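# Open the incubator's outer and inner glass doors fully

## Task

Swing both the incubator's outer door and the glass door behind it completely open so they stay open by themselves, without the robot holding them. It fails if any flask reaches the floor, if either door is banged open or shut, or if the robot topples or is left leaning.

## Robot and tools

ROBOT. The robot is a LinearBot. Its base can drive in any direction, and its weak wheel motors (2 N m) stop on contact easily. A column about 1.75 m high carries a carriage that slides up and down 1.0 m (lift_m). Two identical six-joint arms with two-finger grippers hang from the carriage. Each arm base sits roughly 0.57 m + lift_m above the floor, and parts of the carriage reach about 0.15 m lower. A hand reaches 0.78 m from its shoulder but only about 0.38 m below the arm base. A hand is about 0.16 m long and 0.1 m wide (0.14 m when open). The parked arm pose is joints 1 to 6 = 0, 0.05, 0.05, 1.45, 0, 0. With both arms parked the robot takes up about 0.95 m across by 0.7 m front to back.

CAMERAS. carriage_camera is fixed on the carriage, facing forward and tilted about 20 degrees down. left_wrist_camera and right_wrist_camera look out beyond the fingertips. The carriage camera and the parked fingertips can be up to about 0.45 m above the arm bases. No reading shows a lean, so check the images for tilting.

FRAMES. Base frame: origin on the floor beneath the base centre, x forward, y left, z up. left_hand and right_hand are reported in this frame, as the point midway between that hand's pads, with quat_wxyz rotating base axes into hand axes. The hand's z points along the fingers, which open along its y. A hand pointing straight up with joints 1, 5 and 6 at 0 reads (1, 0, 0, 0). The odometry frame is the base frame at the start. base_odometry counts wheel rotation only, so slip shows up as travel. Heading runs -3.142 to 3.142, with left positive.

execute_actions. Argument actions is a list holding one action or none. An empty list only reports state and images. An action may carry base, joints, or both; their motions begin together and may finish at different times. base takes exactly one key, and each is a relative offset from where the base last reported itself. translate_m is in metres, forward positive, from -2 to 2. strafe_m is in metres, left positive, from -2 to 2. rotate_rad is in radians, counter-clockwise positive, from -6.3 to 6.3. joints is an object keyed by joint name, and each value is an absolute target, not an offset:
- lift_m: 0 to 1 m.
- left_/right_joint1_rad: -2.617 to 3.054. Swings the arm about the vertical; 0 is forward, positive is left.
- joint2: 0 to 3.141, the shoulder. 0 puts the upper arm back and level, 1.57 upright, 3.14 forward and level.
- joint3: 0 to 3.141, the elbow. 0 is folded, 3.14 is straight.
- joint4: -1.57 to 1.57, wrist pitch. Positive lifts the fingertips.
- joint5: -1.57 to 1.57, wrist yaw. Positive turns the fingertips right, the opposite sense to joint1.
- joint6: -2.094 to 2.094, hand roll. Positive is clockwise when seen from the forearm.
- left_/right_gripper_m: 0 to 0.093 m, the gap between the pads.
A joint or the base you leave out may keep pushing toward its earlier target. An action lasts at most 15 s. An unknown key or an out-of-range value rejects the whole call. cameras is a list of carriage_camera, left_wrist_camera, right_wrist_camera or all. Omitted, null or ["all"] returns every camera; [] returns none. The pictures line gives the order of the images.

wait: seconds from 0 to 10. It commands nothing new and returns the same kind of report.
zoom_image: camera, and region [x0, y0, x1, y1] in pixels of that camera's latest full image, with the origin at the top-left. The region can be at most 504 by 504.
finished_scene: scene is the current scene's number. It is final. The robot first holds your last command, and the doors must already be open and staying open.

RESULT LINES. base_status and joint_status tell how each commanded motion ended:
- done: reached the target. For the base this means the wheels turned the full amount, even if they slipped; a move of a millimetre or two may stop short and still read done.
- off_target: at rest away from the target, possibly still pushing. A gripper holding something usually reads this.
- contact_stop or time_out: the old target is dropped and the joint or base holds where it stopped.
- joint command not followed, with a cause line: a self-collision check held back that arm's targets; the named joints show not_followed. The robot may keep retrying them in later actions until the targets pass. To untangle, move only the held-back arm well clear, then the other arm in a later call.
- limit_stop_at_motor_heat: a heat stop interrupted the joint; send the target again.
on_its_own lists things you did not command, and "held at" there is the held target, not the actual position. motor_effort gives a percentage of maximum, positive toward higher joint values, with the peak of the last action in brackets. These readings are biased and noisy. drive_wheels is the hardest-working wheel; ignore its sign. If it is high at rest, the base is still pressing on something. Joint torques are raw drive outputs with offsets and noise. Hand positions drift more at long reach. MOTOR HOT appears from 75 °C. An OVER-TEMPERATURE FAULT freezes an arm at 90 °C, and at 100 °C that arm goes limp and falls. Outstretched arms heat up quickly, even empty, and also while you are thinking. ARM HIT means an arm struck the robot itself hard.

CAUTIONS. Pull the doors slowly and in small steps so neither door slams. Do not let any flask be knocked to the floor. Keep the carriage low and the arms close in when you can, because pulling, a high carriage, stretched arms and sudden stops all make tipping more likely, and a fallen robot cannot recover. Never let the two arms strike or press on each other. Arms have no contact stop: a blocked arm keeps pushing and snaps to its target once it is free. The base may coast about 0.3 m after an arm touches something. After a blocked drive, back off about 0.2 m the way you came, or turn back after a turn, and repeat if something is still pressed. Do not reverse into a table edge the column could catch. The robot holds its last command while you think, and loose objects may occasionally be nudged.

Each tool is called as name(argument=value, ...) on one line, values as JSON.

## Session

execute_actions(actions=[], cameras=["carriage_camera"])

Scene clock: 0.00 s.
Joint torques (N m, as the arm reports them, + toward a larger angle): no reading
base_odometry: x=+0.000 y=+0.000 heading=+0.000 (m, m, rad; odometry frame)
base_status: not commanded
joint_positions: lift_m=+0.299 left_joint1_rad=+0.007 left_joint2_rad=+0.062 left_joint3_rad=+0.041 left_joint4_rad=+1.410 left_joint5_rad=-0.004 left_joint6_rad=+0.034 left_gripper_m=+0.094 right_joint1_rad=-0.015 right_joint2_rad=+0.049 right_joint3_rad=+0.049 right_joint4_rad=+1.397 right_joint5_rad=-0.034 right_joint6_rad=-0.013 right_gripper_m=+0.094
joint_status: not commanded
motor_effort: lift_m=+30 drive_wheels=+2 (%)
left_hand: x=+0.3321 y=+0.3396 z=+1.2827 quat_wxyz=(+0.996, -0.001, +0.091, +0.021) (m; base frame)
right_hand: x=+0.3287 y=-0.3335 z=+1.2847 quat_wxyz=(+0.996, -0.017, +0.087, -0.013) (m; base frame)
pictures: carriage_camera
Images, in order (width x height): carriage_camera 504x504.

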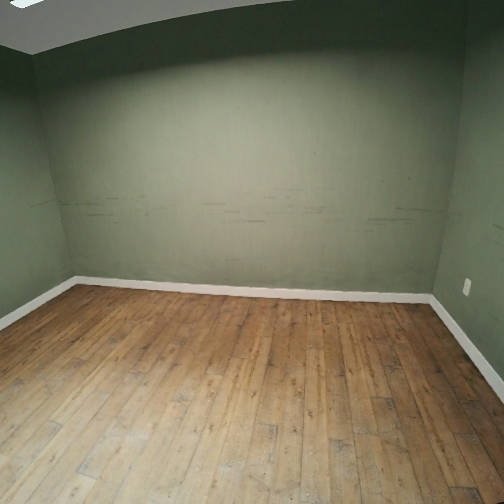

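execute_actions(actions=[{"base":{"rotate_rad":2.96},"joints":{"lift_m":0}}], cameras=["carriage_camera"])

Scene clock: 5.43 s.
Joint torques (N m, as the arm reports them, + toward a larger angle): left_arm=[-0.09  3.5   6.76  0.02 -0.03 -0.1 ] | right_arm=[ 0.01  4.37  6.65  0.   -0.03  0.09]
base_odometry: x=+0.000 y=+0.000 heading=+2.959 (m, m, rad; odometry frame)
base_status: done
joint_positions: lift_m=+0.000 left_joint1_rad=+0.007 left_joint2_rad=+0.062 left_joint3_rad=+0.041 left_joint4_rad=+1.404 left_joint5_rad=-0.004 left_joint6_rad=+0.034 left_gripper_m=+0.094 right_joint1_rad=-0.015 right_joint2_rad=+0.049 right_joint3_rad=+0.049 right_joint4_rad=+1.392 right_joint5_rad=-0.034 right_joint6_rad=-0.013 right_gripper_m=+0.094
joint_status: all done
motor_effort: lift_m=+27(28) drive_wheels=+10(29) (%)
left_hand: x=+0.3334 y=+0.3396 z=+0.9834 quat_wxyz=(+0.995, +0.000, +0.094, +0.021) (m; base frame)
right_hand: x=+0.3300 y=-0.3335 z=+0.9855 quat_wxyz=(+0.996, -0.017, +0.089, -0.013) (m; base frame)
pictures: carriage_camera
Images, in order (width x height): carriage_camera 504x504.

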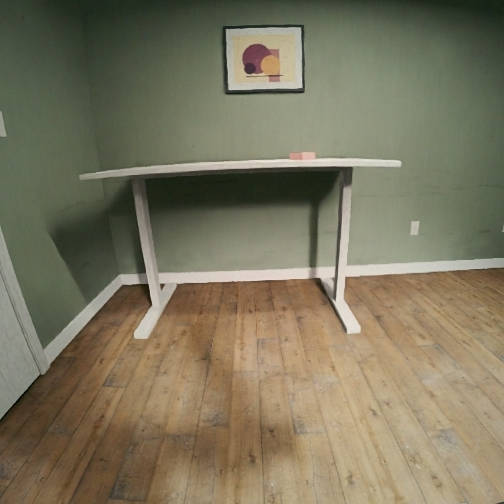

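execute_actions(actions=[{"base":{"rotate_rad":-1.57}}], cameras=["carriage_camera"])

Scene clock: 9.40 s.
Joint torques (N m, as the arm reports them, + toward a larger angle): left_arm=[-0.07  3.4   6.54  0.04 -0.04 -0.1 ] | right_arm=[ 0.01  4.36  6.61 -0.06 -0.04  0.09]
base_odometry: x=+0.000 y=+0.000 heading=+1.390 (m, m, rad; odometry frame)
base_status: done
joint_positions: lift_m=+0.000 left_joint1_rad=+0.007 left_joint2_rad=+0.062 left_joint3_rad=+0.041 left_joint4_rad=+1.406 left_joint5_rad=-0.004 left_joint6_rad=+0.034 left_gripper_m=+0.094 right_joint1_rad=-0.015 right_joint2_rad=+0.049 right_joint3_rad=+0.049 right_joint4_rad=+1.392 right_joint5_rad=-0.034 right_joint6_rad=-0.013 right_gripper_m=+0.094
joint_status: not commanded
motor_effort: lift_m=+27(27) drive_wheels=+10(32) (%)
left_hand: x=+0.3331 y=+0.3396 z=+0.9835 quat_wxyz=(+0.995, +0.000, +0.093, +0.021) (m; base frame)
right_hand: x=+0.3300 y=-0.3335 z=+0.9855 quat_wxyz=(+0.996, -0.017, +0.089, -0.013) (m; base frame)
pictures: carriage_camera
Images, in order (width x height): carriage_camera 504x504.

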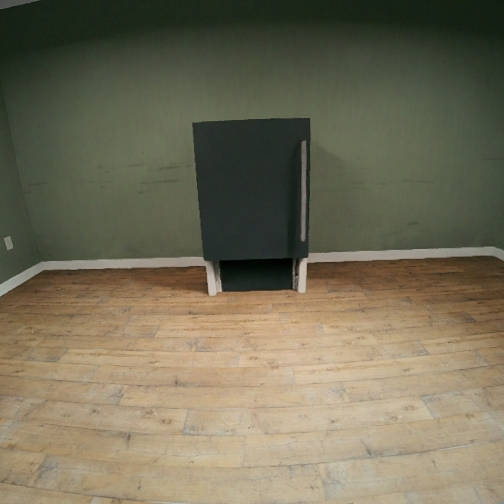

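execute_actions(actions=[{"base":{"strafe_m":-0.68},"joints":{"left_joint2_rad":0.6,"left_joint3_rad":0.6,"left_joint4_rad":0}}], cameras=[])

execute_actions(actions=[{"base":{"translate_m":0.95}}], cameras=["carriage_camera","left_wrist_camera"])

Scene clock: 15.07 s.
Joint torques (N m, as the arm reports them, + toward a larger angle): left_arm=[-0.04  1.06 10.16  2.03 -0.03 -0.11] | right_arm=[-0.01  4.41  6.59 -0.04 -0.03  0.1 ]
base_odometry: x=+0.669 y=-0.123 heading=+1.389 (m, m, rad; odometry frame)
base_status: done
joint_positions: lift_m=+0.000 left_joint1_rad=+0.007 left_joint2_rad=+0.587 left_joint3_rad=+0.582 left_joint4_rad=+0.007 left_joint5_rad=-0.004 left_joint6_rad=+0.034 left_gripper_m=+0.094 right_joint1_rad=-0.015 right_joint2_rad=+0.049 right_joint3_rad=+0.049 right_joint4_rad=+1.392 right_joint5_rad=-0.034 right_joint6_rad=-0.013 right_gripper_m=+0.094
joint_status: all done
motor_effort: lift_m=+27(28) drive_wheels=-7(28) (%)
left_hand: x=+0.5762 y=+0.3414 z=+0.8762 quat_wxyz=(+0.708, +0.008, +0.706, +0.016) (m; base frame)
right_hand: x=+0.3299 y=-0.3335 z=+0.9855 quat_wxyz=(+0.996, -0.017, +0.089, -0.013) (m; base frame)
pictures: none
No camera images: the call's "cameras" was empty. Leave "cameras" out to get every camera's image.

Scene clock: 19.37 s.
Joint torques (N m, as the arm reports them, + toward a larger angle): left_arm=[-0.09  1.12 10.18  2.02 -0.03 -0.11] | right_arm=[ 0.01  4.44  6.65 -0.09 -0.04  0.1 ]
base_odometry: x=+0.842 y=+0.811 heading=+1.388 (m, m, rad; odometry frame)
base_status: done
joint_positions: lift_m=+0.000 left_joint1_rad=+0.007 left_joint2_rad=+0.587 left_joint3_rad=+0.582 left_joint4_rad=+0.006 left_joint5_rad=-0.003 left_joint6_rad=+0.034 left_gripper_m=+0.094 right_joint1_rad=-0.015 right_joint2_rad=+0.049 right_joint3_rad=+0.049 right_joint4_rad=+1.396 right_joint5_rad=-0.034 right_joint6_rad=-0.013 right_gripper_m=+0.094
joint_status: not commanded
motor_effort: lift_m=+27(26) drive_wheels=-6(26) (%)
left_hand: x=+0.5762 y=+0.3413 z=+0.8760 quat_wxyz=(+0.708, +0.008, +0.706, +0.016) (m; base frame)
right_hand: x=+0.3290 y=-0.3335 z=+0.9857 quat_wxyz=(+0.996, -0.017, +0.087, -0.013) (m; base frame)
pictures: carriage_camera, left_wrist_camera
Images, in order (width x height): carriage_camera 504x504, left_wrist_camera 504x504.

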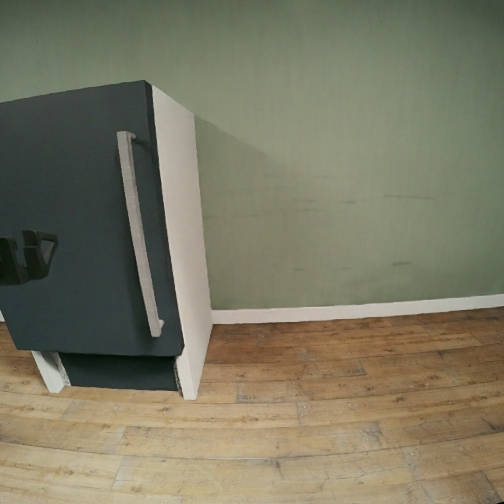

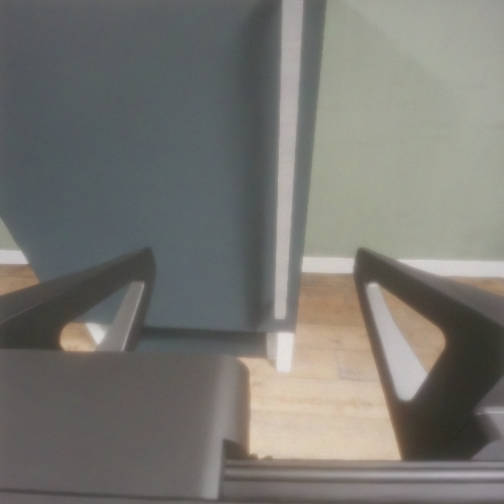

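execute_actions(actions=[{"base":{"strafe_m":-0.04}}], cameras=[])

execute_actions(actions=[{"base":{"translate_m":0.25}}], cameras=["carriage_camera","left_wrist_camera"])

Scene clock: 22.83 s.
Joint torques (N m, as the arm reports them, + toward a larger angle): left_arm=[-0.07  1.02 10.18  2.03 -0.02 -0.11] | right_arm=[ 0.01  4.45  6.58 -0.08 -0.03  0.1 ]
base_odometry: x=+0.882 y=+0.804 heading=+1.388 (m, m, rad; odometry frame)
base_status: done
joint_positions: lift_m=+0.000 left_joint1_rad=+0.007 left_joint2_rad=+0.587 left_joint3_rad=+0.582 left_joint4_rad=+0.006 left_joint5_rad=-0.003 left_joint6_rad=+0.034 left_gripper_m=+0.094 right_joint1_rad=-0.015 right_joint2_rad=+0.049 right_joint3_rad=+0.049 right_joint4_rad=+1.396 right_joint5_rad=-0.034 right_joint6_rad=-0.013 right_gripper_m=+0.094
joint_status: not commanded
motor_effort: lift_m=+27(26) drive_wheels=-3(20) (%)
left_hand: x=+0.5762 y=+0.3413 z=+0.8759 quat_wxyz=(+0.707, +0.008, +0.707, +0.016) (m; base frame)
right_hand: x=+0.3289 y=-0.3335 z=+0.9857 quat_wxyz=(+0.996, -0.017, +0.087, -0.013) (m; base frame)
pictures: none
No camera images: the call's "cameras" was empty. Leave "cameras" out to get every camera's image.

Scene clock: 25.23 s.
Joint torques (N m, as the arm reports them, + toward a larger angle): left_arm=[-0.1   0.99 10.09  2.04 -0.03 -0.1 ] | right_arm=[ 0.03  4.42  6.64 -0.08 -0.03  0.1 ]
base_odometry: x=+0.927 y=+1.050 heading=+1.388 (m, m, rad; odometry frame)
base_status: done
joint_positions: lift_m=+0.000 left_joint1_rad=+0.007 left_joint2_rad=+0.587 left_joint3_rad=+0.582 left_joint4_rad=+0.005 left_joint5_rad=-0.003 left_joint6_rad=+0.034 left_gripper_m=+0.094 right_joint1_rad=-0.015 right_joint2_rad=+0.049 right_joint3_rad=+0.049 right_joint4_rad=+1.396 right_joint5_rad=-0.034 right_joint6_rad=-0.013 right_gripper_m=+0.094
joint_status: not commanded
motor_effort: lift_m=+27(28) drive_wheels=-7(21) (%)
left_hand: x=+0.5762 y=+0.3413 z=+0.8758 quat_wxyz=(+0.707, +0.008, +0.707, +0.016) (m; base frame)
right_hand: x=+0.3289 y=-0.3335 z=+0.9857 quat_wxyz=(+0.996, -0.017, +0.087, -0.013) (m; base frame)
pictures: carriage_camera, left_wrist_camera
Images, in order (width x height): carriage_camera 504x504, left_wrist_camera 504x504.

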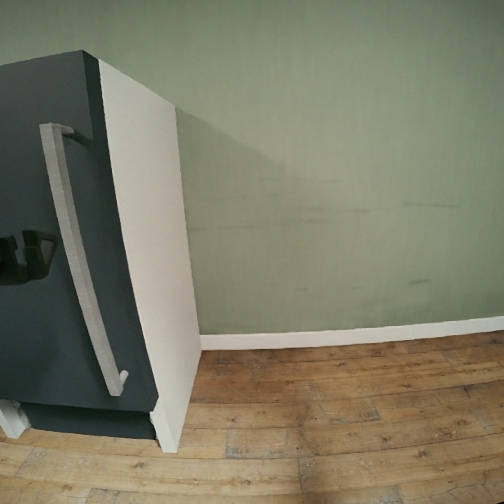

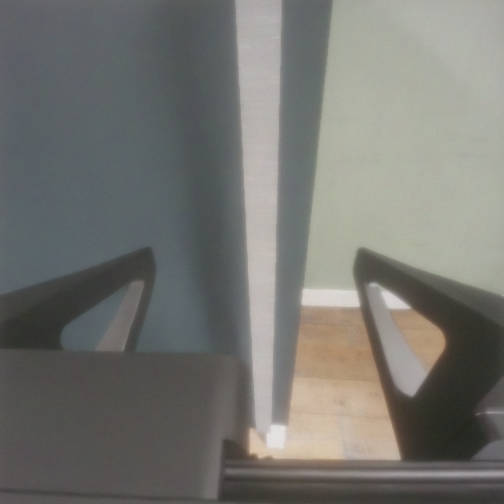

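execute_actions(actions=[{"base":{"translate_m":0.105}}], cameras=["left_wrist_camera"])

execute_actions(actions=[{"joints":{"left_gripper_m":0}}], cameras=[])

execute_actions(actions=[{"base":{"translate_m":-0.19},"joints":{"left_joint1_rad":0.08}}], cameras=["carriage_camera","left_wrist_camera"])

Scene clock: 29.87 s.
Joint torques (N m, as the arm reports them, + toward a larger angle): left_arm=[-0.09  1.07 10.16  2.01 -0.03 -0.1 ] | right_arm=[ 0.02  4.34  6.67 -0.12 -0.04  0.1 ]
base_odometry: x=+0.947 y=+1.153 heading=+1.387 (m, m, rad; odometry frame)
base_status: done
joint_positions: lift_m=+0.000 left_joint1_rad=+0.007 left_joint2_rad=+0.587 left_joint3_rad=+0.582 left_joint4_rad=+0.006 left_joint5_rad=-0.003 left_joint6_rad=+0.034 left_gripper_m=+0.094 right_joint1_rad=-0.015 right_joint2_rad=+0.049 right_joint3_rad=+0.049 right_joint4_rad=+1.398 right_joint5_rad=-0.034 right_joint6_rad=-0.013 right_gripper_m=+0.094
joint_status: not commanded
motor_effort: lift_m=+27(27) drive_wheels=-6(23) (%)
left_hand: x=+0.5762 y=+0.3413 z=+0.8759 quat_wxyz=(+0.707, +0.008, +0.707, +0.016) (m; base frame)
right_hand: x=+0.3285 y=-0.3335 z=+0.9858 quat_wxyz=(+0.996, -0.017, +0.086, -0.013) (m; base frame)
pictures: left_wrist_camera
Images, in order (width x height): left_wrist_camera 504x504.

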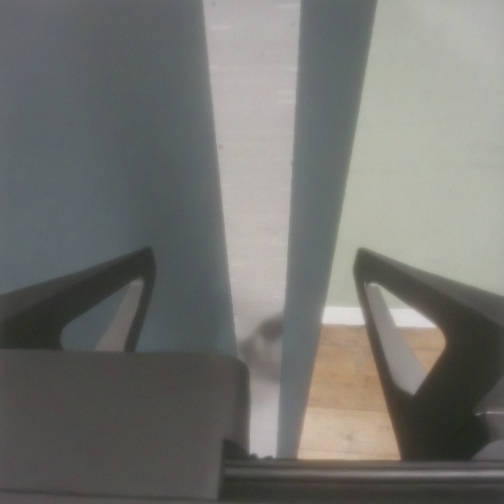

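Scene clock: 30.60 s.
Joint torques (N m, as the arm reports them, + toward a larger angle): left_arm=[ 0.05  1.06 10.13  2.03 -0.12 -0.07] | right_arm=[ 0.01  4.43  6.69 -0.1  -0.04  0.09]
base_odometry: x=+0.947 y=+1.153 heading=+1.387 (m, m, rad; odometry frame)
base_status: not commanded
joint_positions: lift_m=+0.000 left_joint1_rad=+0.005 left_joint2_rad=+0.587 left_joint3_rad=+0.582 left_joint4_rad=+0.006 left_joint5_rad=+0.006 left_joint6_rad=+0.031 left_gripper_m=+0.024 right_joint1_rad=-0.015 right_joint2_rad=+0.049 right_joint3_rad=+0.049 right_joint4_rad=+1.398 right_joint5_rad=-0.034 right_joint6_rad=-0.013 right_gripper_m=+0.094
joint_status: left_gripper_m off_target (ended at +0.024, target +0.000)
motor_effort: lift_m=+26(26) drive_wheels=-6(6) (%)
left_hand: x=+0.5762 y=+0.3392 z=+0.8760 quat_wxyz=(+0.708, +0.011, +0.706, +0.011) (m; base frame)
right_hand: x=+0.3285 y=-0.3335 z=+0.9858 quat_wxyz=(+0.996, -0.017, +0.086, -0.013) (m; base frame)
pictures: none
No camera images: the call's "cameras" was empty. Leave "cameras" out to get every camera's image.

Scene clock: 32.73 s.
Joint torques (N m, as the arm reports them, + toward a larger angle): left_arm=[-0.57 -0.29 10.33  2.01  0.05 -0.05] | right_arm=[ 0.02  4.4   6.69 -0.08 -0.04  0.09]
base_odometry: x=+0.912 y=+0.966 heading=+1.387 (m, m, rad; odometry frame)
base_status: done
joint_positions: lift_m=+0.000 left_joint1_rad=+0.085 left_joint2_rad=+0.605 left_joint3_rad=+0.582 left_joint4_rad=+0.015 left_joint5_rad=-0.013 left_joint6_rad=+0.029 left_gripper_m=+0.001 right_joint1_rad=-0.015 right_joint2_rad=+0.049 right_joint3_rad=+0.049 right_joint4_rad=+1.396 right_joint5_rad=-0.034 right_joint6_rad=-0.013 right_gripper_m=+0.094
joint_status: all done
on_its_own: left_gripper_m moved -0.024 to your old target +0.000
motor_effort: lift_m=+27(27) drive_wheels=-3(31) (%)
left_hand: x=+0.5786 y=+0.3661 z=+0.8733 quat_wxyz=(+0.703, -0.025, +0.709, +0.045) (m; base frame)
right_hand: x=+0.3289 y=-0.3335 z=+0.9857 quat_wxyz=(+0.996, -0.017, +0.087, -0.013) (m; base frame)
pictures: carriage_camera, left_wrist_camera
Images, in order (width x height): carriage_camera 504x504, left_wrist_camera 504x504.

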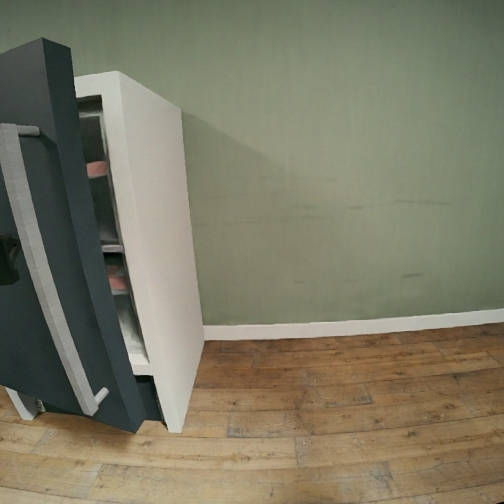

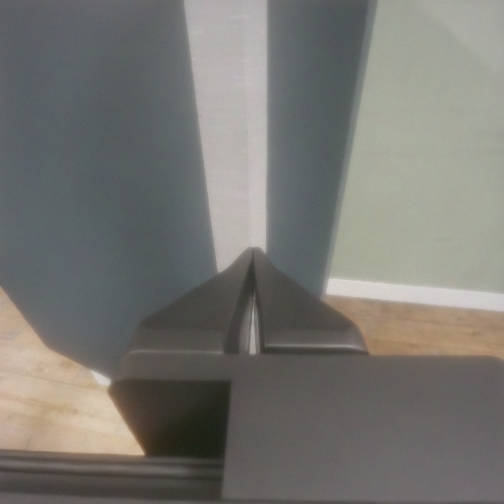

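execute_actions(actions=[{"base":{"translate_m":-0.04}}], cameras=[])

execute_actions(actions=[{"base":{"strafe_m":-0.15},"joints":{"left_joint1_rad":0}}], cameras=[])

execute_actions(actions=[{"base":{"strafe_m":-0.22},"joints":{"left_joint5_rad":-1.45,"left_joint2_rad":1.2,"left_joint3_rad":1.0,"left_joint4_rad":0.2}}], cameras=[])

execute_actions(actions=[{"base":{"translate_m":0.24}}], cameras=["left_wrist_camera"])

Scene clock: 37.10 s.
Joint torques (N m, as the arm reports them, + toward a larger angle): left_arm=[-0.5  -0.33 10.36  1.99  0.03 -0.05] | right_arm=[ 0.01  4.39  6.69 -0.07 -0.04  0.09]
base_odometry: x=+0.905 y=+0.927 heading=+1.387 (m, m, rad; odometry frame)
base_status: done
joint_positions: lift_m=+0.000 left_joint1_rad=+0.085 left_joint2_rad=+0.605 left_joint3_rad=+0.582 left_joint4_rad=+0.012 left_joint5_rad=-0.012 left_joint6_rad=+0.029 left_gripper_m=+0.001 right_joint1_rad=-0.015 right_joint2_rad=+0.049 right_joint3_rad=+0.049 right_joint4_rad=+1.396 right_joint5_rad=-0.034 right_joint6_rad=-0.013 right_gripper_m=+0.094
joint_status: not commanded
motor_effort: lift_m=+28(27) drive_wheels=-3(21) (%)
left_hand: x=+0.5786 y=+0.3659 z=+0.8725 quat_wxyz=(+0.702, -0.024, +0.710, +0.044) (m; base frame)
right_hand: x=+0.3289 y=-0.3335 z=+0.9857 quat_wxyz=(+0.996, -0.017, +0.087, -0.013) (m; base frame)
pictures: none
No camera images: the call's "cameras" was empty. Leave "cameras" out to get every camera's image.

Scene clock: 39.03 s.
Joint torques (N m, as the arm reports them, + toward a larger angle): left_arm=[-0.45 -0.39 10.13  2.01  0.03 -0.05] | right_arm=[ 0.02  4.43  6.68 -0.08 -0.04  0.09]
base_odometry: x=+1.053 y=+0.899 heading=+1.386 (m, m, rad; odometry frame)
base_status: done
joint_positions: lift_m=+0.000 left_joint1_rad=+0.004 left_joint2_rad=+0.605 left_joint3_rad=+0.582 left_joint4_rad=+0.011 left_joint5_rad=-0.010 left_joint6_rad=+0.029 left_gripper_m=+0.001 right_joint1_rad=-0.015 right_joint2_rad=+0.049 right_joint3_rad=+0.049 right_joint4_rad=+1.396 right_joint5_rad=-0.034 right_joint6_rad=-0.013 right_gripper_m=+0.094
joint_status: all done
motor_effort: lift_m=+26(27) drive_wheels=-4(17) (%)
left_hand: x=+0.5799 y=+0.3416 z=+0.8723 quat_wxyz=(+0.703, +0.005, +0.711, +0.015) (m; base frame)
right_hand: x=+0.3289 y=-0.3335 z=+0.9857 quat_wxyz=(+0.996, -0.017, +0.087, -0.013) (m; base frame)
pictures: none
No camera images: the call's "cameras" was empty. Leave "cameras" out to get every camera's image.

Scene clock: 41.30 s.
Joint torques (N m, as the arm reports them, + toward a larger angle): left_arm=[-0.49 -3.29  9.67  1.48 -0.11 -0.05] | right_arm=[ 0.01  4.43  6.66 -0.09 -0.03  0.1 ]
base_odometry: x=+1.269 y=+0.858 heading=+1.386 (m, m, rad; odometry frame)
base_status: done
joint_positions: lift_m=+0.000 left_joint1_rad=+0.004 left_joint2_rad=+1.195 left_joint3_rad=+0.983 left_joint4_rad=+0.201 left_joint5_rad=-1.442 left_joint6_rad=+0.029 left_gripper_m=+0.001 right_joint1_rad=-0.015 right_joint2_rad=+0.049 right_joint3_rad=+0.049 right_joint4_rad=+1.396 right_joint5_rad=-0.034 right_joint6_rad=-0.013 right_gripper_m=+0.094
joint_status: all done
motor_effort: lift_m=+26(26) drive_wheels=-4(20) (%)
left_hand: x=+0.5555 y=+0.5103 z=+0.9222 quat_wxyz=(+0.520, -0.458, +0.540, +0.478) (m; base frame)
right_hand: x=+0.3289 y=-0.3335 z=+0.9857 quat_wxyz=(+0.996, -0.017, +0.087, -0.013) (m; base frame)
pictures: none
No camera images: the call's "cameras" was empty. Leave "cameras" out to get every camera's image.

Scene clock: 43.63 s.
Joint torques (N m, as the arm reports them, + toward a larger angle): left_arm=[-0.3  -3.38  9.7   1.47 -0.12 -0.05] | right_arm=[ 0.01  4.4   6.66 -0.11 -0.04  0.1 ]
base_odometry: x=+1.314 y=+1.094 heading=+1.385 (m, m, rad; odometry frame)
base_status: done
joint_positions: lift_m=+0.000 left_joint1_rad=+0.004 left_joint2_rad=+1.195 left_joint3_rad=+0.983 left_joint4_rad=+0.202 left_joint5_rad=-1.444 left_joint6_rad=+0.029 left_gripper_m=+0.001 right_joint1_rad=-0.015 right_joint2_rad=+0.049 right_joint3_rad=+0.049 right_joint4_rad=+1.398 right_joint5_rad=-0.034 right_joint6_rad=-0.013 right_gripper_m=+0.094
joint_status: not commanded
motor_effort: lift_m=+27(27) drive_wheels=-6(21) (%)
left_hand: x=+0.5552 y=+0.5103 z=+0.9223 quat_wxyz=(+0.520, -0.458, +0.539, +0.478) (m; base frame)
right_hand: x=+0.3286 y=-0.3335 z=+0.9857 quat_wxyz=(+0.996, -0.017, +0.086, -0.013) (m; base frame)
pictures: left_wrist_camera
Images, in order (width x height): left_wrist_camera 504x504.

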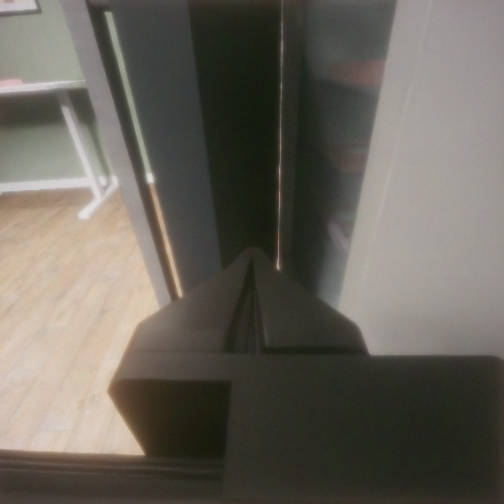

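execute_actions(actions=[{"base":{"strafe_m":0.21}}], cameras=["left_wrist_camera"])

execute_actions(actions=[{"base":{"translate_m":-0.18}}], cameras=[])

execute_actions(actions=[{"base":{"strafe_m":0.18}}], cameras=[])

execute_actions(actions=[{"base":{"translate_m":-0.15}}], cameras=["left_wrist_camera"])

execute_actions(actions=[{"base":{"strafe_m":0.44}}], cameras=["carriage_camera"])

execute_actions(actions=[{"base":{"strafe_m":0.07}}], cameras=[])

execute_actions(actions=[{"base":{"strafe_m":0.06}}], cameras=["carriage_camera"])

Scene clock: 51.10 s.
Joint torques (N m, as the arm reports them, + toward a larger angle): left_arm=[-0.36 -3.53  9.75  1.46 -0.1  -0.05] | right_arm=[ 0.01  4.41  6.59 -0.1  -0.03  0.1 ]
base_odometry: x=+1.107 y=+1.133 heading=+1.385 (m, m, rad; odometry frame)
base_status: done
joint_positions: lift_m=+0.000 left_joint1_rad=+0.003 left_joint2_rad=+1.195 left_joint3_rad=+0.983 left_joint4_rad=+0.202 left_joint5_rad=-1.444 left_joint6_rad=+0.029 left_gripper_m=+0.001 right_joint1_rad=-0.015 right_joint2_rad=+0.049 right_joint3_rad=+0.049 right_joint4_rad=+1.398 right_joint5_rad=-0.034 right_joint6_rad=-0.013 right_gripper_m=+0.094
joint_status: not commanded
motor_effort: lift_m=+27(27) drive_wheels=-3(21) (%)
left_hand: x=+0.5554 y=+0.5100 z=+0.9223 quat_wxyz=(+0.521, -0.458, +0.539, +0.478) (m; base frame)
right_hand: x=+0.3286 y=-0.3335 z=+0.9857 quat_wxyz=(+0.996, -0.017, +0.086, -0.013) (m; base frame)
pictures: left_wrist_camera
Images, in order (width x height): left_wrist_camera 504x504.

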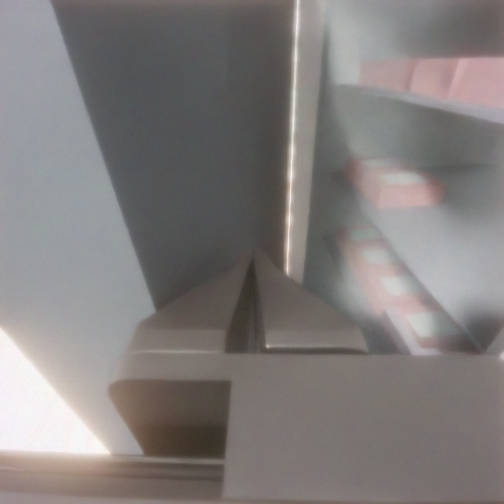

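Scene clock: 53.20 s.
Joint torques (N m, as the arm reports them, + toward a larger angle): left_arm=[-0.39 -3.23  9.65  1.42 -0.11 -0.05] | right_arm=[ 0.02  4.42  6.66 -0.08 -0.03  0.1 ]
base_odometry: x=+1.074 y=+0.956 heading=+1.385 (m, m, rad; odometry frame)
base_status: done
joint_positions: lift_m=+0.000 left_joint1_rad=+0.003 left_joint2_rad=+1.195 left_joint3_rad=+0.983 left_joint4_rad=+0.204 left_joint5_rad=-1.442 left_joint6_rad=+0.029 left_gripper_m=+0.001 right_joint1_rad=-0.015 right_joint2_rad=+0.049 right_joint3_rad=+0.049 right_joint4_rad=+1.396 right_joint5_rad=-0.034 right_joint6_rad=-0.013 right_gripper_m=+0.094
joint_status: not commanded
motor_effort: lift_m=+27(27) drive_wheels=-3(19) (%)
left_hand: x=+0.5558 y=+0.5099 z=+0.9224 quat_wxyz=(+0.521, -0.458, +0.539, +0.477) (m; base frame)
right_hand: x=+0.3289 y=-0.3335 z=+0.9857 quat_wxyz=(+0.996, -0.017, +0.087, -0.013) (m; base frame)
pictures: none
No camera images: the call's "cameras" was empty. Leave "cameras" out to get every camera's image.

Scene clock: 55.30 s.
Joint torques (N m, as the arm reports them, + toward a larger angle): left_arm=[ 0.11 -3.36  9.73  1.43 -0.11 -0.04] | right_arm=[ 0.02  4.43  6.67 -0.08 -0.04  0.1 ]
base_odometry: x=+0.897 y=+0.989 heading=+1.385 (m, m, rad; odometry frame)
base_status: done
joint_positions: lift_m=+0.000 left_joint1_rad=-0.002 left_joint2_rad=+1.195 left_joint3_rad=+0.983 left_joint4_rad=+0.205 left_joint5_rad=-1.441 left_joint6_rad=+0.028 left_gripper_m=+0.001 right_joint1_rad=-0.015 right_joint2_rad=+0.049 right_joint3_rad=+0.049 right_joint4_rad=+1.396 right_joint5_rad=-0.034 right_joint6_rad=-0.013 right_gripper_m=+0.094
joint_status: not commanded
motor_effort: lift_m=+27(28) drive_wheels=-4(18) (%)
left_hand: x=+0.5567 y=+0.5086 z=+0.9226 quat_wxyz=(+0.523, -0.457, +0.540, +0.475) (m; base frame)
right_hand: x=+0.3289 y=-0.3335 z=+0.9857 quat_wxyz=(+0.996, -0.017, +0.087, -0.013) (m; base frame)
pictures: none
No camera images: the call's "cameras" was empty. Leave "cameras" out to get every camera's image.

Scene clock: 57.23 s.
Joint torques (N m, as the arm reports them, + toward a larger angle): left_arm=[ 0.24 -3.41  9.85  1.39 -0.11 -0.03] | right_arm=[ 0.01  4.41  6.76 -0.04 -0.03  0.1 ]
base_odometry: x=+0.869 y=+0.842 heading=+1.385 (m, m, rad; odometry frame)
base_status: done
joint_positions: lift_m=+0.000 left_joint1_rad=-0.004 left_joint2_rad=+1.195 left_joint3_rad=+0.983 left_joint4_rad=+0.206 left_joint5_rad=-1.442 left_joint6_rad=+0.028 left_gripper_m=+0.001 right_joint1_rad=-0.015 right_joint2_rad=+0.049 right_joint3_rad=+0.049 right_joint4_rad=+1.395 right_joint5_rad=-0.034 right_joint6_rad=-0.013 right_gripper_m=+0.094
joint_status: not commanded
motor_effort: lift_m=+28(28) drive_wheels=-3(23) (%)
left_hand: x=+0.5569 y=+0.5082 z=+0.9226 quat_wxyz=(+0.524, -0.457, +0.540, +0.475) (m; base frame)
right_hand: x=+0.3292 y=-0.3335 z=+0.9857 quat_wxyz=(+0.996, -0.017, +0.088, -0.013) (m; base frame)
pictures: left_wrist_camera
Images, in order (width x height): left_wrist_camera 504x504.

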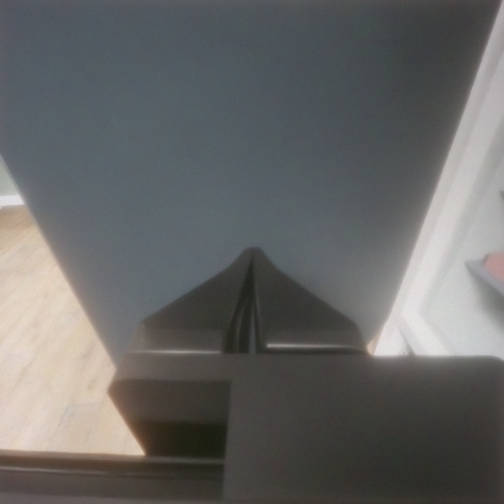

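Scene clock: 60.27 s.
Joint torques (N m, as the arm reports them, + toward a larger angle): left_arm=[ 0.54 -3.34  9.68  1.43 -0.12 -0.04] | right_arm=[ 0.01  4.42  6.66 -0.1  -0.03  0.1 ]
base_odometry: x=+0.436 y=+0.923 heading=+1.386 (m, m, rad; odometry frame)
base_status: done
joint_positions: lift_m=+0.000 left_joint1_rad=-0.007 left_joint2_rad=+1.195 left_joint3_rad=+0.983 left_joint4_rad=+0.206 left_joint5_rad=-1.441 left_joint6_rad=+0.028 left_gripper_m=+0.001 right_joint1_rad=-0.015 right_joint2_rad=+0.049 right_joint3_rad=+0.049 right_joint4_rad=+1.396 right_joint5_rad=-0.034 right_joint6_rad=-0.013 right_gripper_m=+0.094
joint_status: not commanded
motor_effort: lift_m=+27(26) drive_wheels=-5(24) (%)
left_hand: x=+0.5576 y=+0.5073 z=+0.9226 quat_wxyz=(+0.525, -0.456, +0.541, +0.473) (m; base frame)
right_hand: x=+0.3291 y=-0.3335 z=+0.9857 quat_wxyz=(+0.996, -0.017, +0.087, -0.013) (m; base frame)
pictures: carriage_camera
Images, in order (width x height): carriage_camera 504x504.

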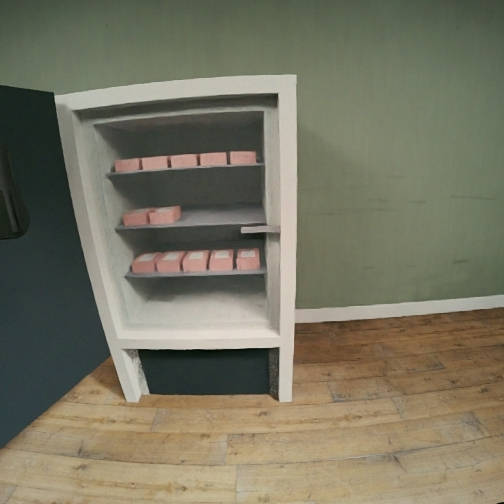

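Scene clock: 61.70 s.
Joint torques (N m, as the arm reports them, + toward a larger angle): left_arm=[ 0.55 -3.36  9.75  1.45 -0.1  -0.03] | right_arm=[ 0.    4.42  6.56 -0.08 -0.04  0.1 ]
base_odometry: x=+0.367 y=+0.935 heading=+1.386 (m, m, rad; odometry frame)
base_status: done
joint_positions: lift_m=+0.000 left_joint1_rad=-0.005 left_joint2_rad=+1.195 left_joint3_rad=+0.983 left_joint4_rad=+0.206 left_joint5_rad=-1.442 left_joint6_rad=+0.028 left_gripper_m=+0.001 right_joint1_rad=-0.015 right_joint2_rad=+0.049 right_joint3_rad=+0.049 right_joint4_rad=+1.396 right_joint5_rad=-0.034 right_joint6_rad=-0.013 right_gripper_m=+0.094
joint_status: not commanded
motor_effort: lift_m=+27(27) drive_wheels=-4(21) (%)
left_hand: x=+0.5572 y=+0.5077 z=+0.9226 quat_wxyz=(+0.524, -0.456, +0.541, +0.474) (m; base frame)
right_hand: x=+0.3290 y=-0.3335 z=+0.9857 quat_wxyz=(+0.996, -0.017, +0.087, -0.013) (m; base frame)
pictures: none
No camera images: the call's "cameras" was empty. Leave "cameras" out to get every camera's image.

Scene clock: 63.07 s.
Joint torques (N m, as the arm reports them, + toward a larger angle): left_arm=[ 0.4  -3.35  9.72  1.44 -0.11 -0.04] | right_arm=[ 0.03  4.39  6.73 -0.08 -0.04  0.09]
base_odometry: x=+0.308 y=+0.946 heading=+1.387 (m, m, rad; odometry frame)
base_status: done
joint_positions: lift_m=+0.000 left_joint1_rad=-0.005 left_joint2_rad=+1.195 left_joint3_rad=+0.983 left_joint4_rad=+0.205 left_joint5_rad=-1.442 left_joint6_rad=+0.028 left_gripper_m=+0.001 right_joint1_rad=-0.015 right_joint2_rad=+0.049 right_joint3_rad=+0.049 right_joint4_rad=+1.396 right_joint5_rad=-0.034 right_joint6_rad=-0.013 right_gripper_m=+0.094
joint_status: not commanded
motor_effort: lift_m=+25(28) drive_wheels=-4(20) (%)
left_hand: x=+0.5571 y=+0.5077 z=+0.9226 quat_wxyz=(+0.524, -0.456, +0.541, +0.474) (m; base frame)
right_hand: x=+0.3289 y=-0.3335 z=+0.9857 quat_wxyz=(+0.996, -0.017, +0.087, -0.013) (m; base frame)
pictures: carriage_camera
Images, in order (width x height): carriage_camera 504x504.

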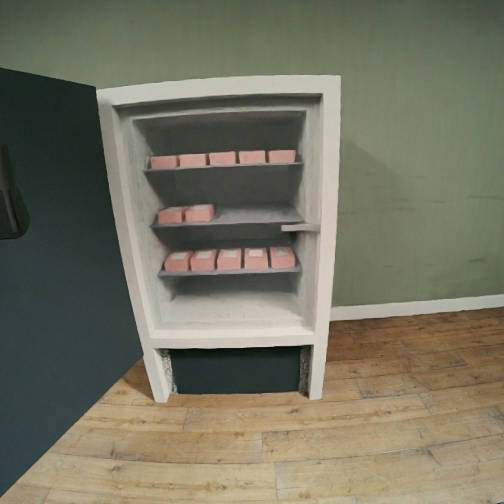

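execute_actions(actions=[{"base":{"strafe_m":0.04}}], cameras=[])

execute_actions(actions=[{"base":{"strafe_m":0.04}}], cameras=[])

Scene clock: 66.03 s.
Joint torques (N m, as the arm reports them, + toward a larger angle): left_arm=[ 0.42 -3.4   9.57  1.41 -0.09 -0.04] | right_arm=[ 0.04  4.35  6.68 -0.07 -0.03  0.1 ]
base_odometry: x=+0.269 y=+0.953 heading=+1.387 (m, m, rad; odometry frame)
base_status: done
joint_positions: lift_m=+0.000 left_joint1_rad=-0.005 left_joint2_rad=+1.195 left_joint3_rad=+0.983 left_joint4_rad=+0.205 left_joint5_rad=-1.442 left_joint6_rad=+0.028 left_gripper_m=+0.001 right_joint1_rad=-0.015 right_joint2_rad=+0.049 right_joint3_rad=+0.049 right_joint4_rad=+1.397 right_joint5_rad=-0.034 right_joint6_rad=-0.013 right_gripper_m=+0.094
joint_status: not commanded
motor_effort: lift_m=+27(27) drive_wheels=-4(20) (%)
left_hand: x=+0.5571 y=+0.5077 z=+0.9225 quat_wxyz=(+0.524, -0.456, +0.541, +0.474) (m; base frame)
right_hand: x=+0.3288 y=-0.3335 z=+0.9857 quat_wxyz=(+0.996, -0.017, +0.087, -0.013) (m; base frame)
pictures: none
No camera images: the call's "cameras" was empty. Leave "cameras" out to get every camera's image.

Scene clock: 67.17 s.
Joint torques (N m, as the arm reports them, + toward a larger angle): left_arm=[ 7.16 -3.22  9.6   1.48  0.37 -0.04] | right_arm=[ 0.03  4.37  6.66 -0.05 -0.04  0.1 ]
base_odometry: x=+0.232 y=+0.959 heading=+1.387 (m, m, rad; odometry frame)
base_status: strafe_m contact_stop (by the wheels' count: +0.037 of +0.040)
joint_positions: lift_m=+0.000 left_joint1_rad=-0.081 left_joint2_rad=+1.195 left_joint3_rad=+0.983 left_joint4_rad=+0.195 left_joint5_rad=-1.508 left_joint6_rad=+0.028 left_gripper_m=+0.001 right_joint1_rad=-0.015 right_joint2_rad=+0.049 right_joint3_rad=+0.049 right_joint4_rad=+1.397 right_joint5_rad=-0.034 right_joint6_rad=-0.013 right_gripper_m=+0.094
joint_status: not commanded
motor_effort: lift_m=+27(27) drive_wheels=+14(21) (%)
left_hand: x=+0.5580 y=+0.4885 z=+0.9218 quat_wxyz=(+0.524, -0.451, +0.545, +0.474) (m; base frame)
right_hand: x=+0.3287 y=-0.3336 z=+0.9857 quat_wxyz=(+0.996, -0.017, +0.087, -0.013) (m; base frame)
pictures: none
No camera images: the call's "cameras" was empty. Leave "cameras" out to get every camera's image.

execute_actions(actions=[{"base":{"strafe_m":-0.56},"joints":{"left_joint1_rad":0,"left_joint5_rad":0,"left_joint2_rad":0.1,"left_joint3_rad":0.1,"left_joint4_rad":0,"left_joint6_rad":-1.57,"left_gripper_m":0.093}}], cameras=[])

execute_actions(actions=[{"base":{"translate_m":0.43}}], cameras=["carriage_camera","left_wrist_camera"])

Scene clock: 73.07 s.
Joint torques (N m, as the arm reports them, + toward a larger angle): left_arm=[ 0.46  0.28  7.31  2.07  0.05 -0.11] | right_arm=[ 0.01  4.39  6.64 -0.1  -0.04  0.09]
base_odometry: x=+0.782 y=+0.856 heading=+1.386 (m, m, rad; odometry frame)
base_status: done
joint_positions: lift_m=+0.000 left_joint1_rad=-0.006 left_joint2_rad=+0.118 left_joint3_rad=+0.117 left_joint4_rad=+0.004 left_joint5_rad=-0.008 left_joint6_rad=-1.561 left_gripper_m=+0.093 right_joint1_rad=-0.015 right_joint2_rad=+0.049 right_joint3_rad=+0.049 right_joint4_rad=+1.397 right_joint5_rad=-0.034 right_joint6_rad=-0.013 right_gripper_m=+0.094
joint_status: all done
motor_effort: lift_m=+27(26) drive_wheels=-5(31) (%)
left_hand: x=+0.5337 y=+0.3386 z=+0.7619 quat_wxyz=(+0.503, -0.498, +0.501, -0.498) (m; base frame)
right_hand: x=+0.3287 y=-0.3336 z=+0.9857 quat_wxyz=(+0.996, -0.017, +0.087, -0.013) (m; base frame)
pictures: none
No camera images: the call's "cameras" was empty. Leave "cameras" out to get every camera's image.

Scene clock: 76.07 s.
Joint torques (N m, as the arm reports them, + toward a larger angle): left_arm=[ 0.46  0.28  7.31  2.04  0.04 -0.11] | right_arm=[ 0.04  4.49  6.75 -0.1  -0.03  0.1 ]
base_odometry: x=+0.862 y=+1.279 heading=+1.385 (m, m, rad; odometry frame)
base_status: done
joint_positions: lift_m=+0.000 left_joint1_rad=-0.006 left_joint2_rad=+0.118 left_joint3_rad=+0.117 left_joint4_rad=+0.004 left_joint5_rad=-0.008 left_joint6_rad=-1.561 left_gripper_m=+0.093 right_joint1_rad=-0.015 right_joint2_rad=+0.049 right_joint3_rad=+0.049 right_joint4_rad=+1.398 right_joint5_rad=-0.034 right_joint6_rad=-0.013 right_gripper_m=+0.094
joint_status: not commanded
motor_effort: lift_m=+25(27) drive_wheels=-7(21) (%)
left_hand: x=+0.5337 y=+0.3386 z=+0.7620 quat_wxyz=(+0.504, -0.497, +0.501, -0.498) (m; base frame)
right_hand: x=+0.3285 y=-0.3336 z=+0.9858 quat_wxyz=(+0.996, -0.017, +0.086, -0.013) (m; base frame)
pictures: carriage_camera, left_wrist_camera
Images, in order (width x height): carriage_camera 504x504, left_wrist_camera 504x504.

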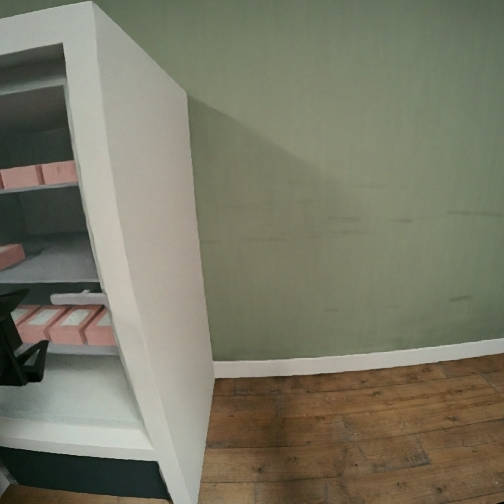

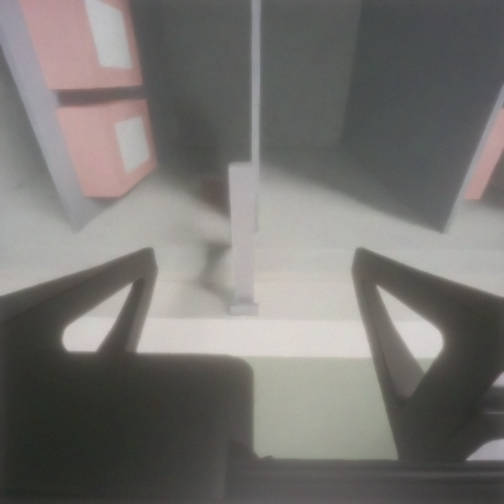

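execute_actions(actions=[{"base":{"strafe_m":-0.04}}], cameras=[])

execute_actions(actions=[{"base":{"translate_m":0.08}}], cameras=["carriage_camera","left_wrist_camera"])

Scene clock: 79.50 s.
Joint torques (N m, as the arm reports them, + toward a larger angle): left_arm=[ 0.46  0.29  7.2   2.03  0.03 -0.11] | right_arm=[-0.02  4.48  6.67 -0.11 -0.04  0.1 ]
base_odometry: x=+0.901 y=+1.272 heading=+1.385 (m, m, rad; odometry frame)
base_status: done
joint_positions: lift_m=+0.000 left_joint1_rad=-0.006 left_joint2_rad=+0.118 left_joint3_rad=+0.117 left_joint4_rad=+0.004 left_joint5_rad=-0.007 left_joint6_rad=-1.561 left_gripper_m=+0.093 right_joint1_rad=-0.015 right_joint2_rad=+0.049 right_joint3_rad=+0.049 right_joint4_rad=+1.398 right_joint5_rad=-0.034 right_joint6_rad=-0.013 right_gripper_m=+0.094
joint_status: not commanded
motor_effort: lift_m=+27(27) drive_wheels=-3(19) (%)
left_hand: x=+0.5337 y=+0.3384 z=+0.7620 quat_wxyz=(+0.503, -0.497, +0.502, -0.498) (m; base frame)
right_hand: x=+0.3286 y=-0.3336 z=+0.9858 quat_wxyz=(+0.996, -0.017, +0.086, -0.013) (m; base frame)
pictures: none
No camera images: the call's "cameras" was empty. Leave "cameras" out to get every camera's image.

Scene clock: 81.00 s.
Joint torques (N m, as the arm reports them, + toward a larger angle): left_arm=[ 0.49  0.26  7.38  2.08  0.03 -0.11] | right_arm=[ 0.    4.45  6.76 -0.09 -0.03  0.1 ]
base_odometry: x=+0.916 y=+1.351 heading=+1.385 (m, m, rad; odometry frame)
base_status: done
joint_positions: lift_m=+0.000 left_joint1_rad=-0.006 left_joint2_rad=+0.118 left_joint3_rad=+0.117 left_joint4_rad=+0.005 left_joint5_rad=-0.007 left_joint6_rad=-1.561 left_gripper_m=+0.093 right_joint1_rad=-0.015 right_joint2_rad=+0.049 right_joint3_rad=+0.049 right_joint4_rad=+1.397 right_joint5_rad=-0.034 right_joint6_rad=-0.013 right_gripper_m=+0.094
joint_status: not commanded
motor_effort: lift_m=+27(27) drive_wheels=-6(20) (%)
left_hand: x=+0.5337 y=+0.3384 z=+0.7621 quat_wxyz=(+0.503, -0.497, +0.501, -0.498) (m; base frame)
right_hand: x=+0.3287 y=-0.3336 z=+0.9857 quat_wxyz=(+0.996, -0.017, +0.087, -0.013) (m; base frame)
pictures: carriage_camera, left_wrist_camera
Images, in order (width x height): carriage_camera 504x504, left_wrist_camera 504x504.

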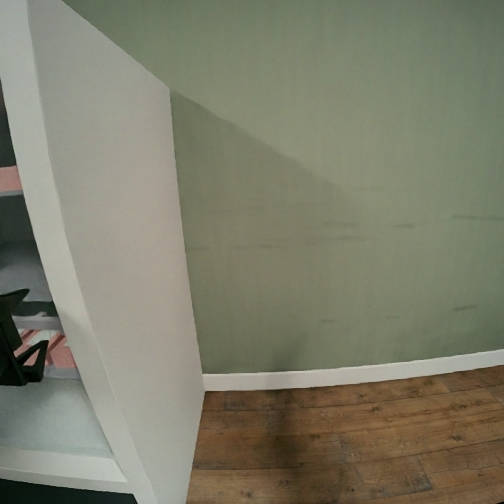

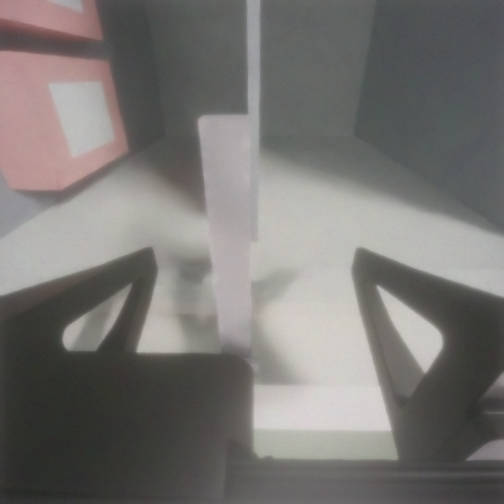

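execute_actions(actions=[{"base":{"translate_m":0.01},"joints":{"left_joint2_rad":0.06,"left_joint3_rad":0.05}}], cameras=[])

execute_actions(actions=[{"joints":{"left_gripper_m":0}}], cameras=[])

execute_actions(actions=[{"joints":{"left_joint6_rad":-0.7,"lift_m":0.025}}], cameras=["left_wrist_camera"])

execute_actions(actions=[{"base":{"translate_m":-0.1}}], cameras=["carriage_camera","left_wrist_camera"])

Scene clock: 85.00 s.
Joint torques (N m, as the arm reports them, + toward a larger angle): left_arm=[ 0.46  0.37  6.98  2.08  0.01 -0.11] | right_arm=[ 0.04  4.42  6.7  -0.07 -0.03  0.09]
base_odometry: x=+0.918 y=+1.360 heading=+1.384 (m, m, rad; odometry frame)
base_status: done
joint_positions: lift_m=+0.000 left_joint1_rad=-0.006 left_joint2_rad=+0.077 left_joint3_rad=+0.070 left_joint4_rad=+0.004 left_joint5_rad=-0.006 left_joint6_rad=-1.561 left_gripper_m=+0.093 right_joint1_rad=-0.015 right_joint2_rad=+0.049 right_joint3_rad=+0.049 right_joint4_rad=+1.398 right_joint5_rad=-0.034 right_joint6_rad=-0.013 right_gripper_m=+0.094
joint_status: all done
motor_effort: lift_m=+26(27) drive_wheels=-4(22) (%)
left_hand: x=+0.5330 y=+0.3383 z=+0.7483 quat_wxyz=(+0.502, -0.499, +0.503, -0.497) (m; base frame)
right_hand: x=+0.3286 y=-0.3336 z=+0.9858 quat_wxyz=(+0.996, -0.017, +0.086, -0.013) (m; base frame)
pictures: none
No camera images: the call's "cameras" was empty. Leave "cameras" out to get every camera's image.

Scene clock: 85.73 s.
Joint torques (N m, as the arm reports them, + toward a larger angle): left_arm=[ 0.47  0.35  7.01  1.88  0.   -0.1 ] | right_arm=[-0.01  4.43  6.76 -0.07 -0.05  0.1 ]
base_odometry: x=+0.918 y=+1.360 heading=+1.384 (m, m, rad; odometry frame)
base_status: not commanded
joint_positions: lift_m=+0.000 left_joint1_rad=-0.006 left_joint2_rad=+0.077 left_joint3_rad=+0.070 left_joint4_rad=+0.023 left_joint5_rad=-0.006 left_joint6_rad=-1.561 left_gripper_m=+0.015 right_joint1_rad=-0.015 right_joint2_rad=+0.049 right_joint3_rad=+0.049 right_joint4_rad=+1.398 right_joint5_rad=-0.034 right_joint6_rad=-0.013 right_gripper_m=+0.094
joint_status: left_gripper_m off_target (ended at +0.015, target +0.000)
motor_effort: lift_m=+28(27) drive_wheels=-4(4) (%)
left_hand: x=+0.5330 y=+0.3383 z=+0.7529 quat_wxyz=(+0.506, -0.494, +0.498, -0.501) (m; base frame)
right_hand: x=+0.3286 y=-0.3336 z=+0.9858 quat_wxyz=(+0.996, -0.017, +0.086, -0.013) (m; base frame)
pictures: none
No camera images: the call's "cameras" was empty. Leave "cameras" out to get every camera's image.

Scene clock: 87.10 s.
Joint torques (N m, as the arm reports them, + toward a larger angle): left_arm=[0.45 0.31 8.47 2.49 0.03 0.42] | right_arm=[ 0.03  4.39  6.67 -0.09 -0.03  0.1 ]
base_odometry: x=+0.918 y=+1.360 heading=+1.384 (m, m, rad; odometry frame)
base_status: not commanded
joint_positions: lift_m=+0.025 left_joint1_rad=-0.006 left_joint2_rad=+0.077 left_joint3_rad=+0.053 left_joint4_rad=-0.043 left_joint5_rad=-0.008 left_joint6_rad=-0.738 left_gripper_m=+0.016 right_joint1_rad=-0.015 right_joint2_rad=+0.049 right_joint3_rad=+0.049 right_joint4_rad=+1.397 right_joint5_rad=-0.034 right_joint6_rad=-0.013 right_gripper_m=+0.094
joint_status: left_joint6_rad off_target (ended at -0.738, target -0.700); the others done
motor_effort: lift_m=+33(30) drive_wheels=+3(4) (%)
left_hand: x=+0.5334 y=+0.3386 z=+0.7529 quat_wxyz=(+0.637, -0.264, +0.681, -0.245) (m; base frame)
right_hand: x=+0.3288 y=-0.3336 z=+1.0103 quat_wxyz=(+0.996, -0.017, +0.087, -0.013) (m; base frame)
pictures: left_wrist_camera
Images, in order (width x height): left_wrist_camera 504x504.

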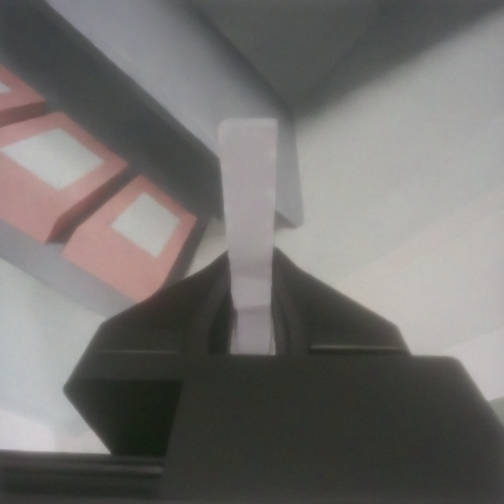

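Scene clock: 88.67 s.
Joint torques (N m, as the arm reports them, + toward a larger angle): left_arm=[-1.04  0.29  8.53  2.52  0.5  -0.01] | right_arm=[ 0.06  4.42  6.68 -0.06 -0.03  0.1 ]
base_odometry: x=+0.900 y=+1.262 heading=+1.384 (m, m, rad; odometry frame)
base_status: done
joint_positions: lift_m=+0.025 left_joint1_rad=+0.011 left_joint2_rad=+0.077 left_joint3_rad=+0.053 left_joint4_rad=-0.046 left_joint5_rad=-0.062 left_joint6_rad=-0.702 left_gripper_m=+0.019 right_joint1_rad=-0.015 right_joint2_rad=+0.049 right_joint3_rad=+0.049 right_joint4_rad=+1.396 right_joint5_rad=-0.034 right_joint6_rad=-0.013 right_gripper_m=+0.094
joint_status: not commanded
on_its_own: left_joint6_rad moved +0.036 to your old target -0.700
motor_effort: lift_m=+31(32) drive_wheels=+3(24) (%)
left_hand: x=+0.5329 y=+0.3521 z=+0.7521 quat_wxyz=(+0.649, -0.275, +0.678, -0.209) (m; base frame)
right_hand: x=+0.3291 y=-0.3336 z=+1.0103 quat_wxyz=(+0.996, -0.017, +0.087, -0.013) (m; base frame)
pictures: carriage_camera, left_wrist_camera
Images, in order (width x height): carriage_camera 504x504, left_wrist_camera 504x504.

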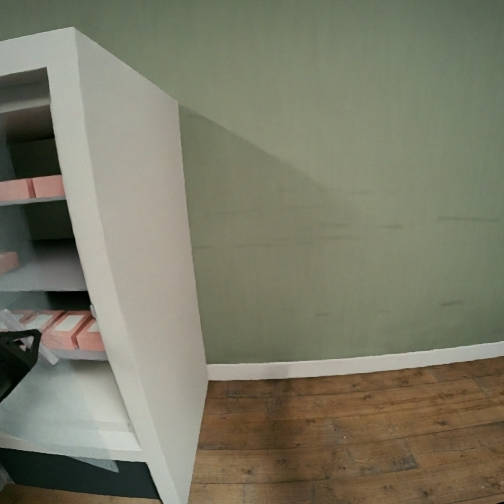

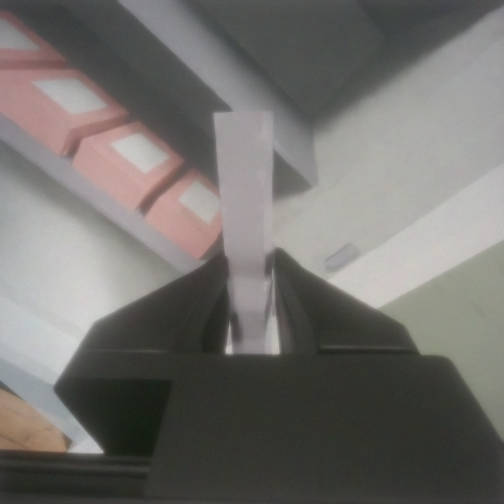

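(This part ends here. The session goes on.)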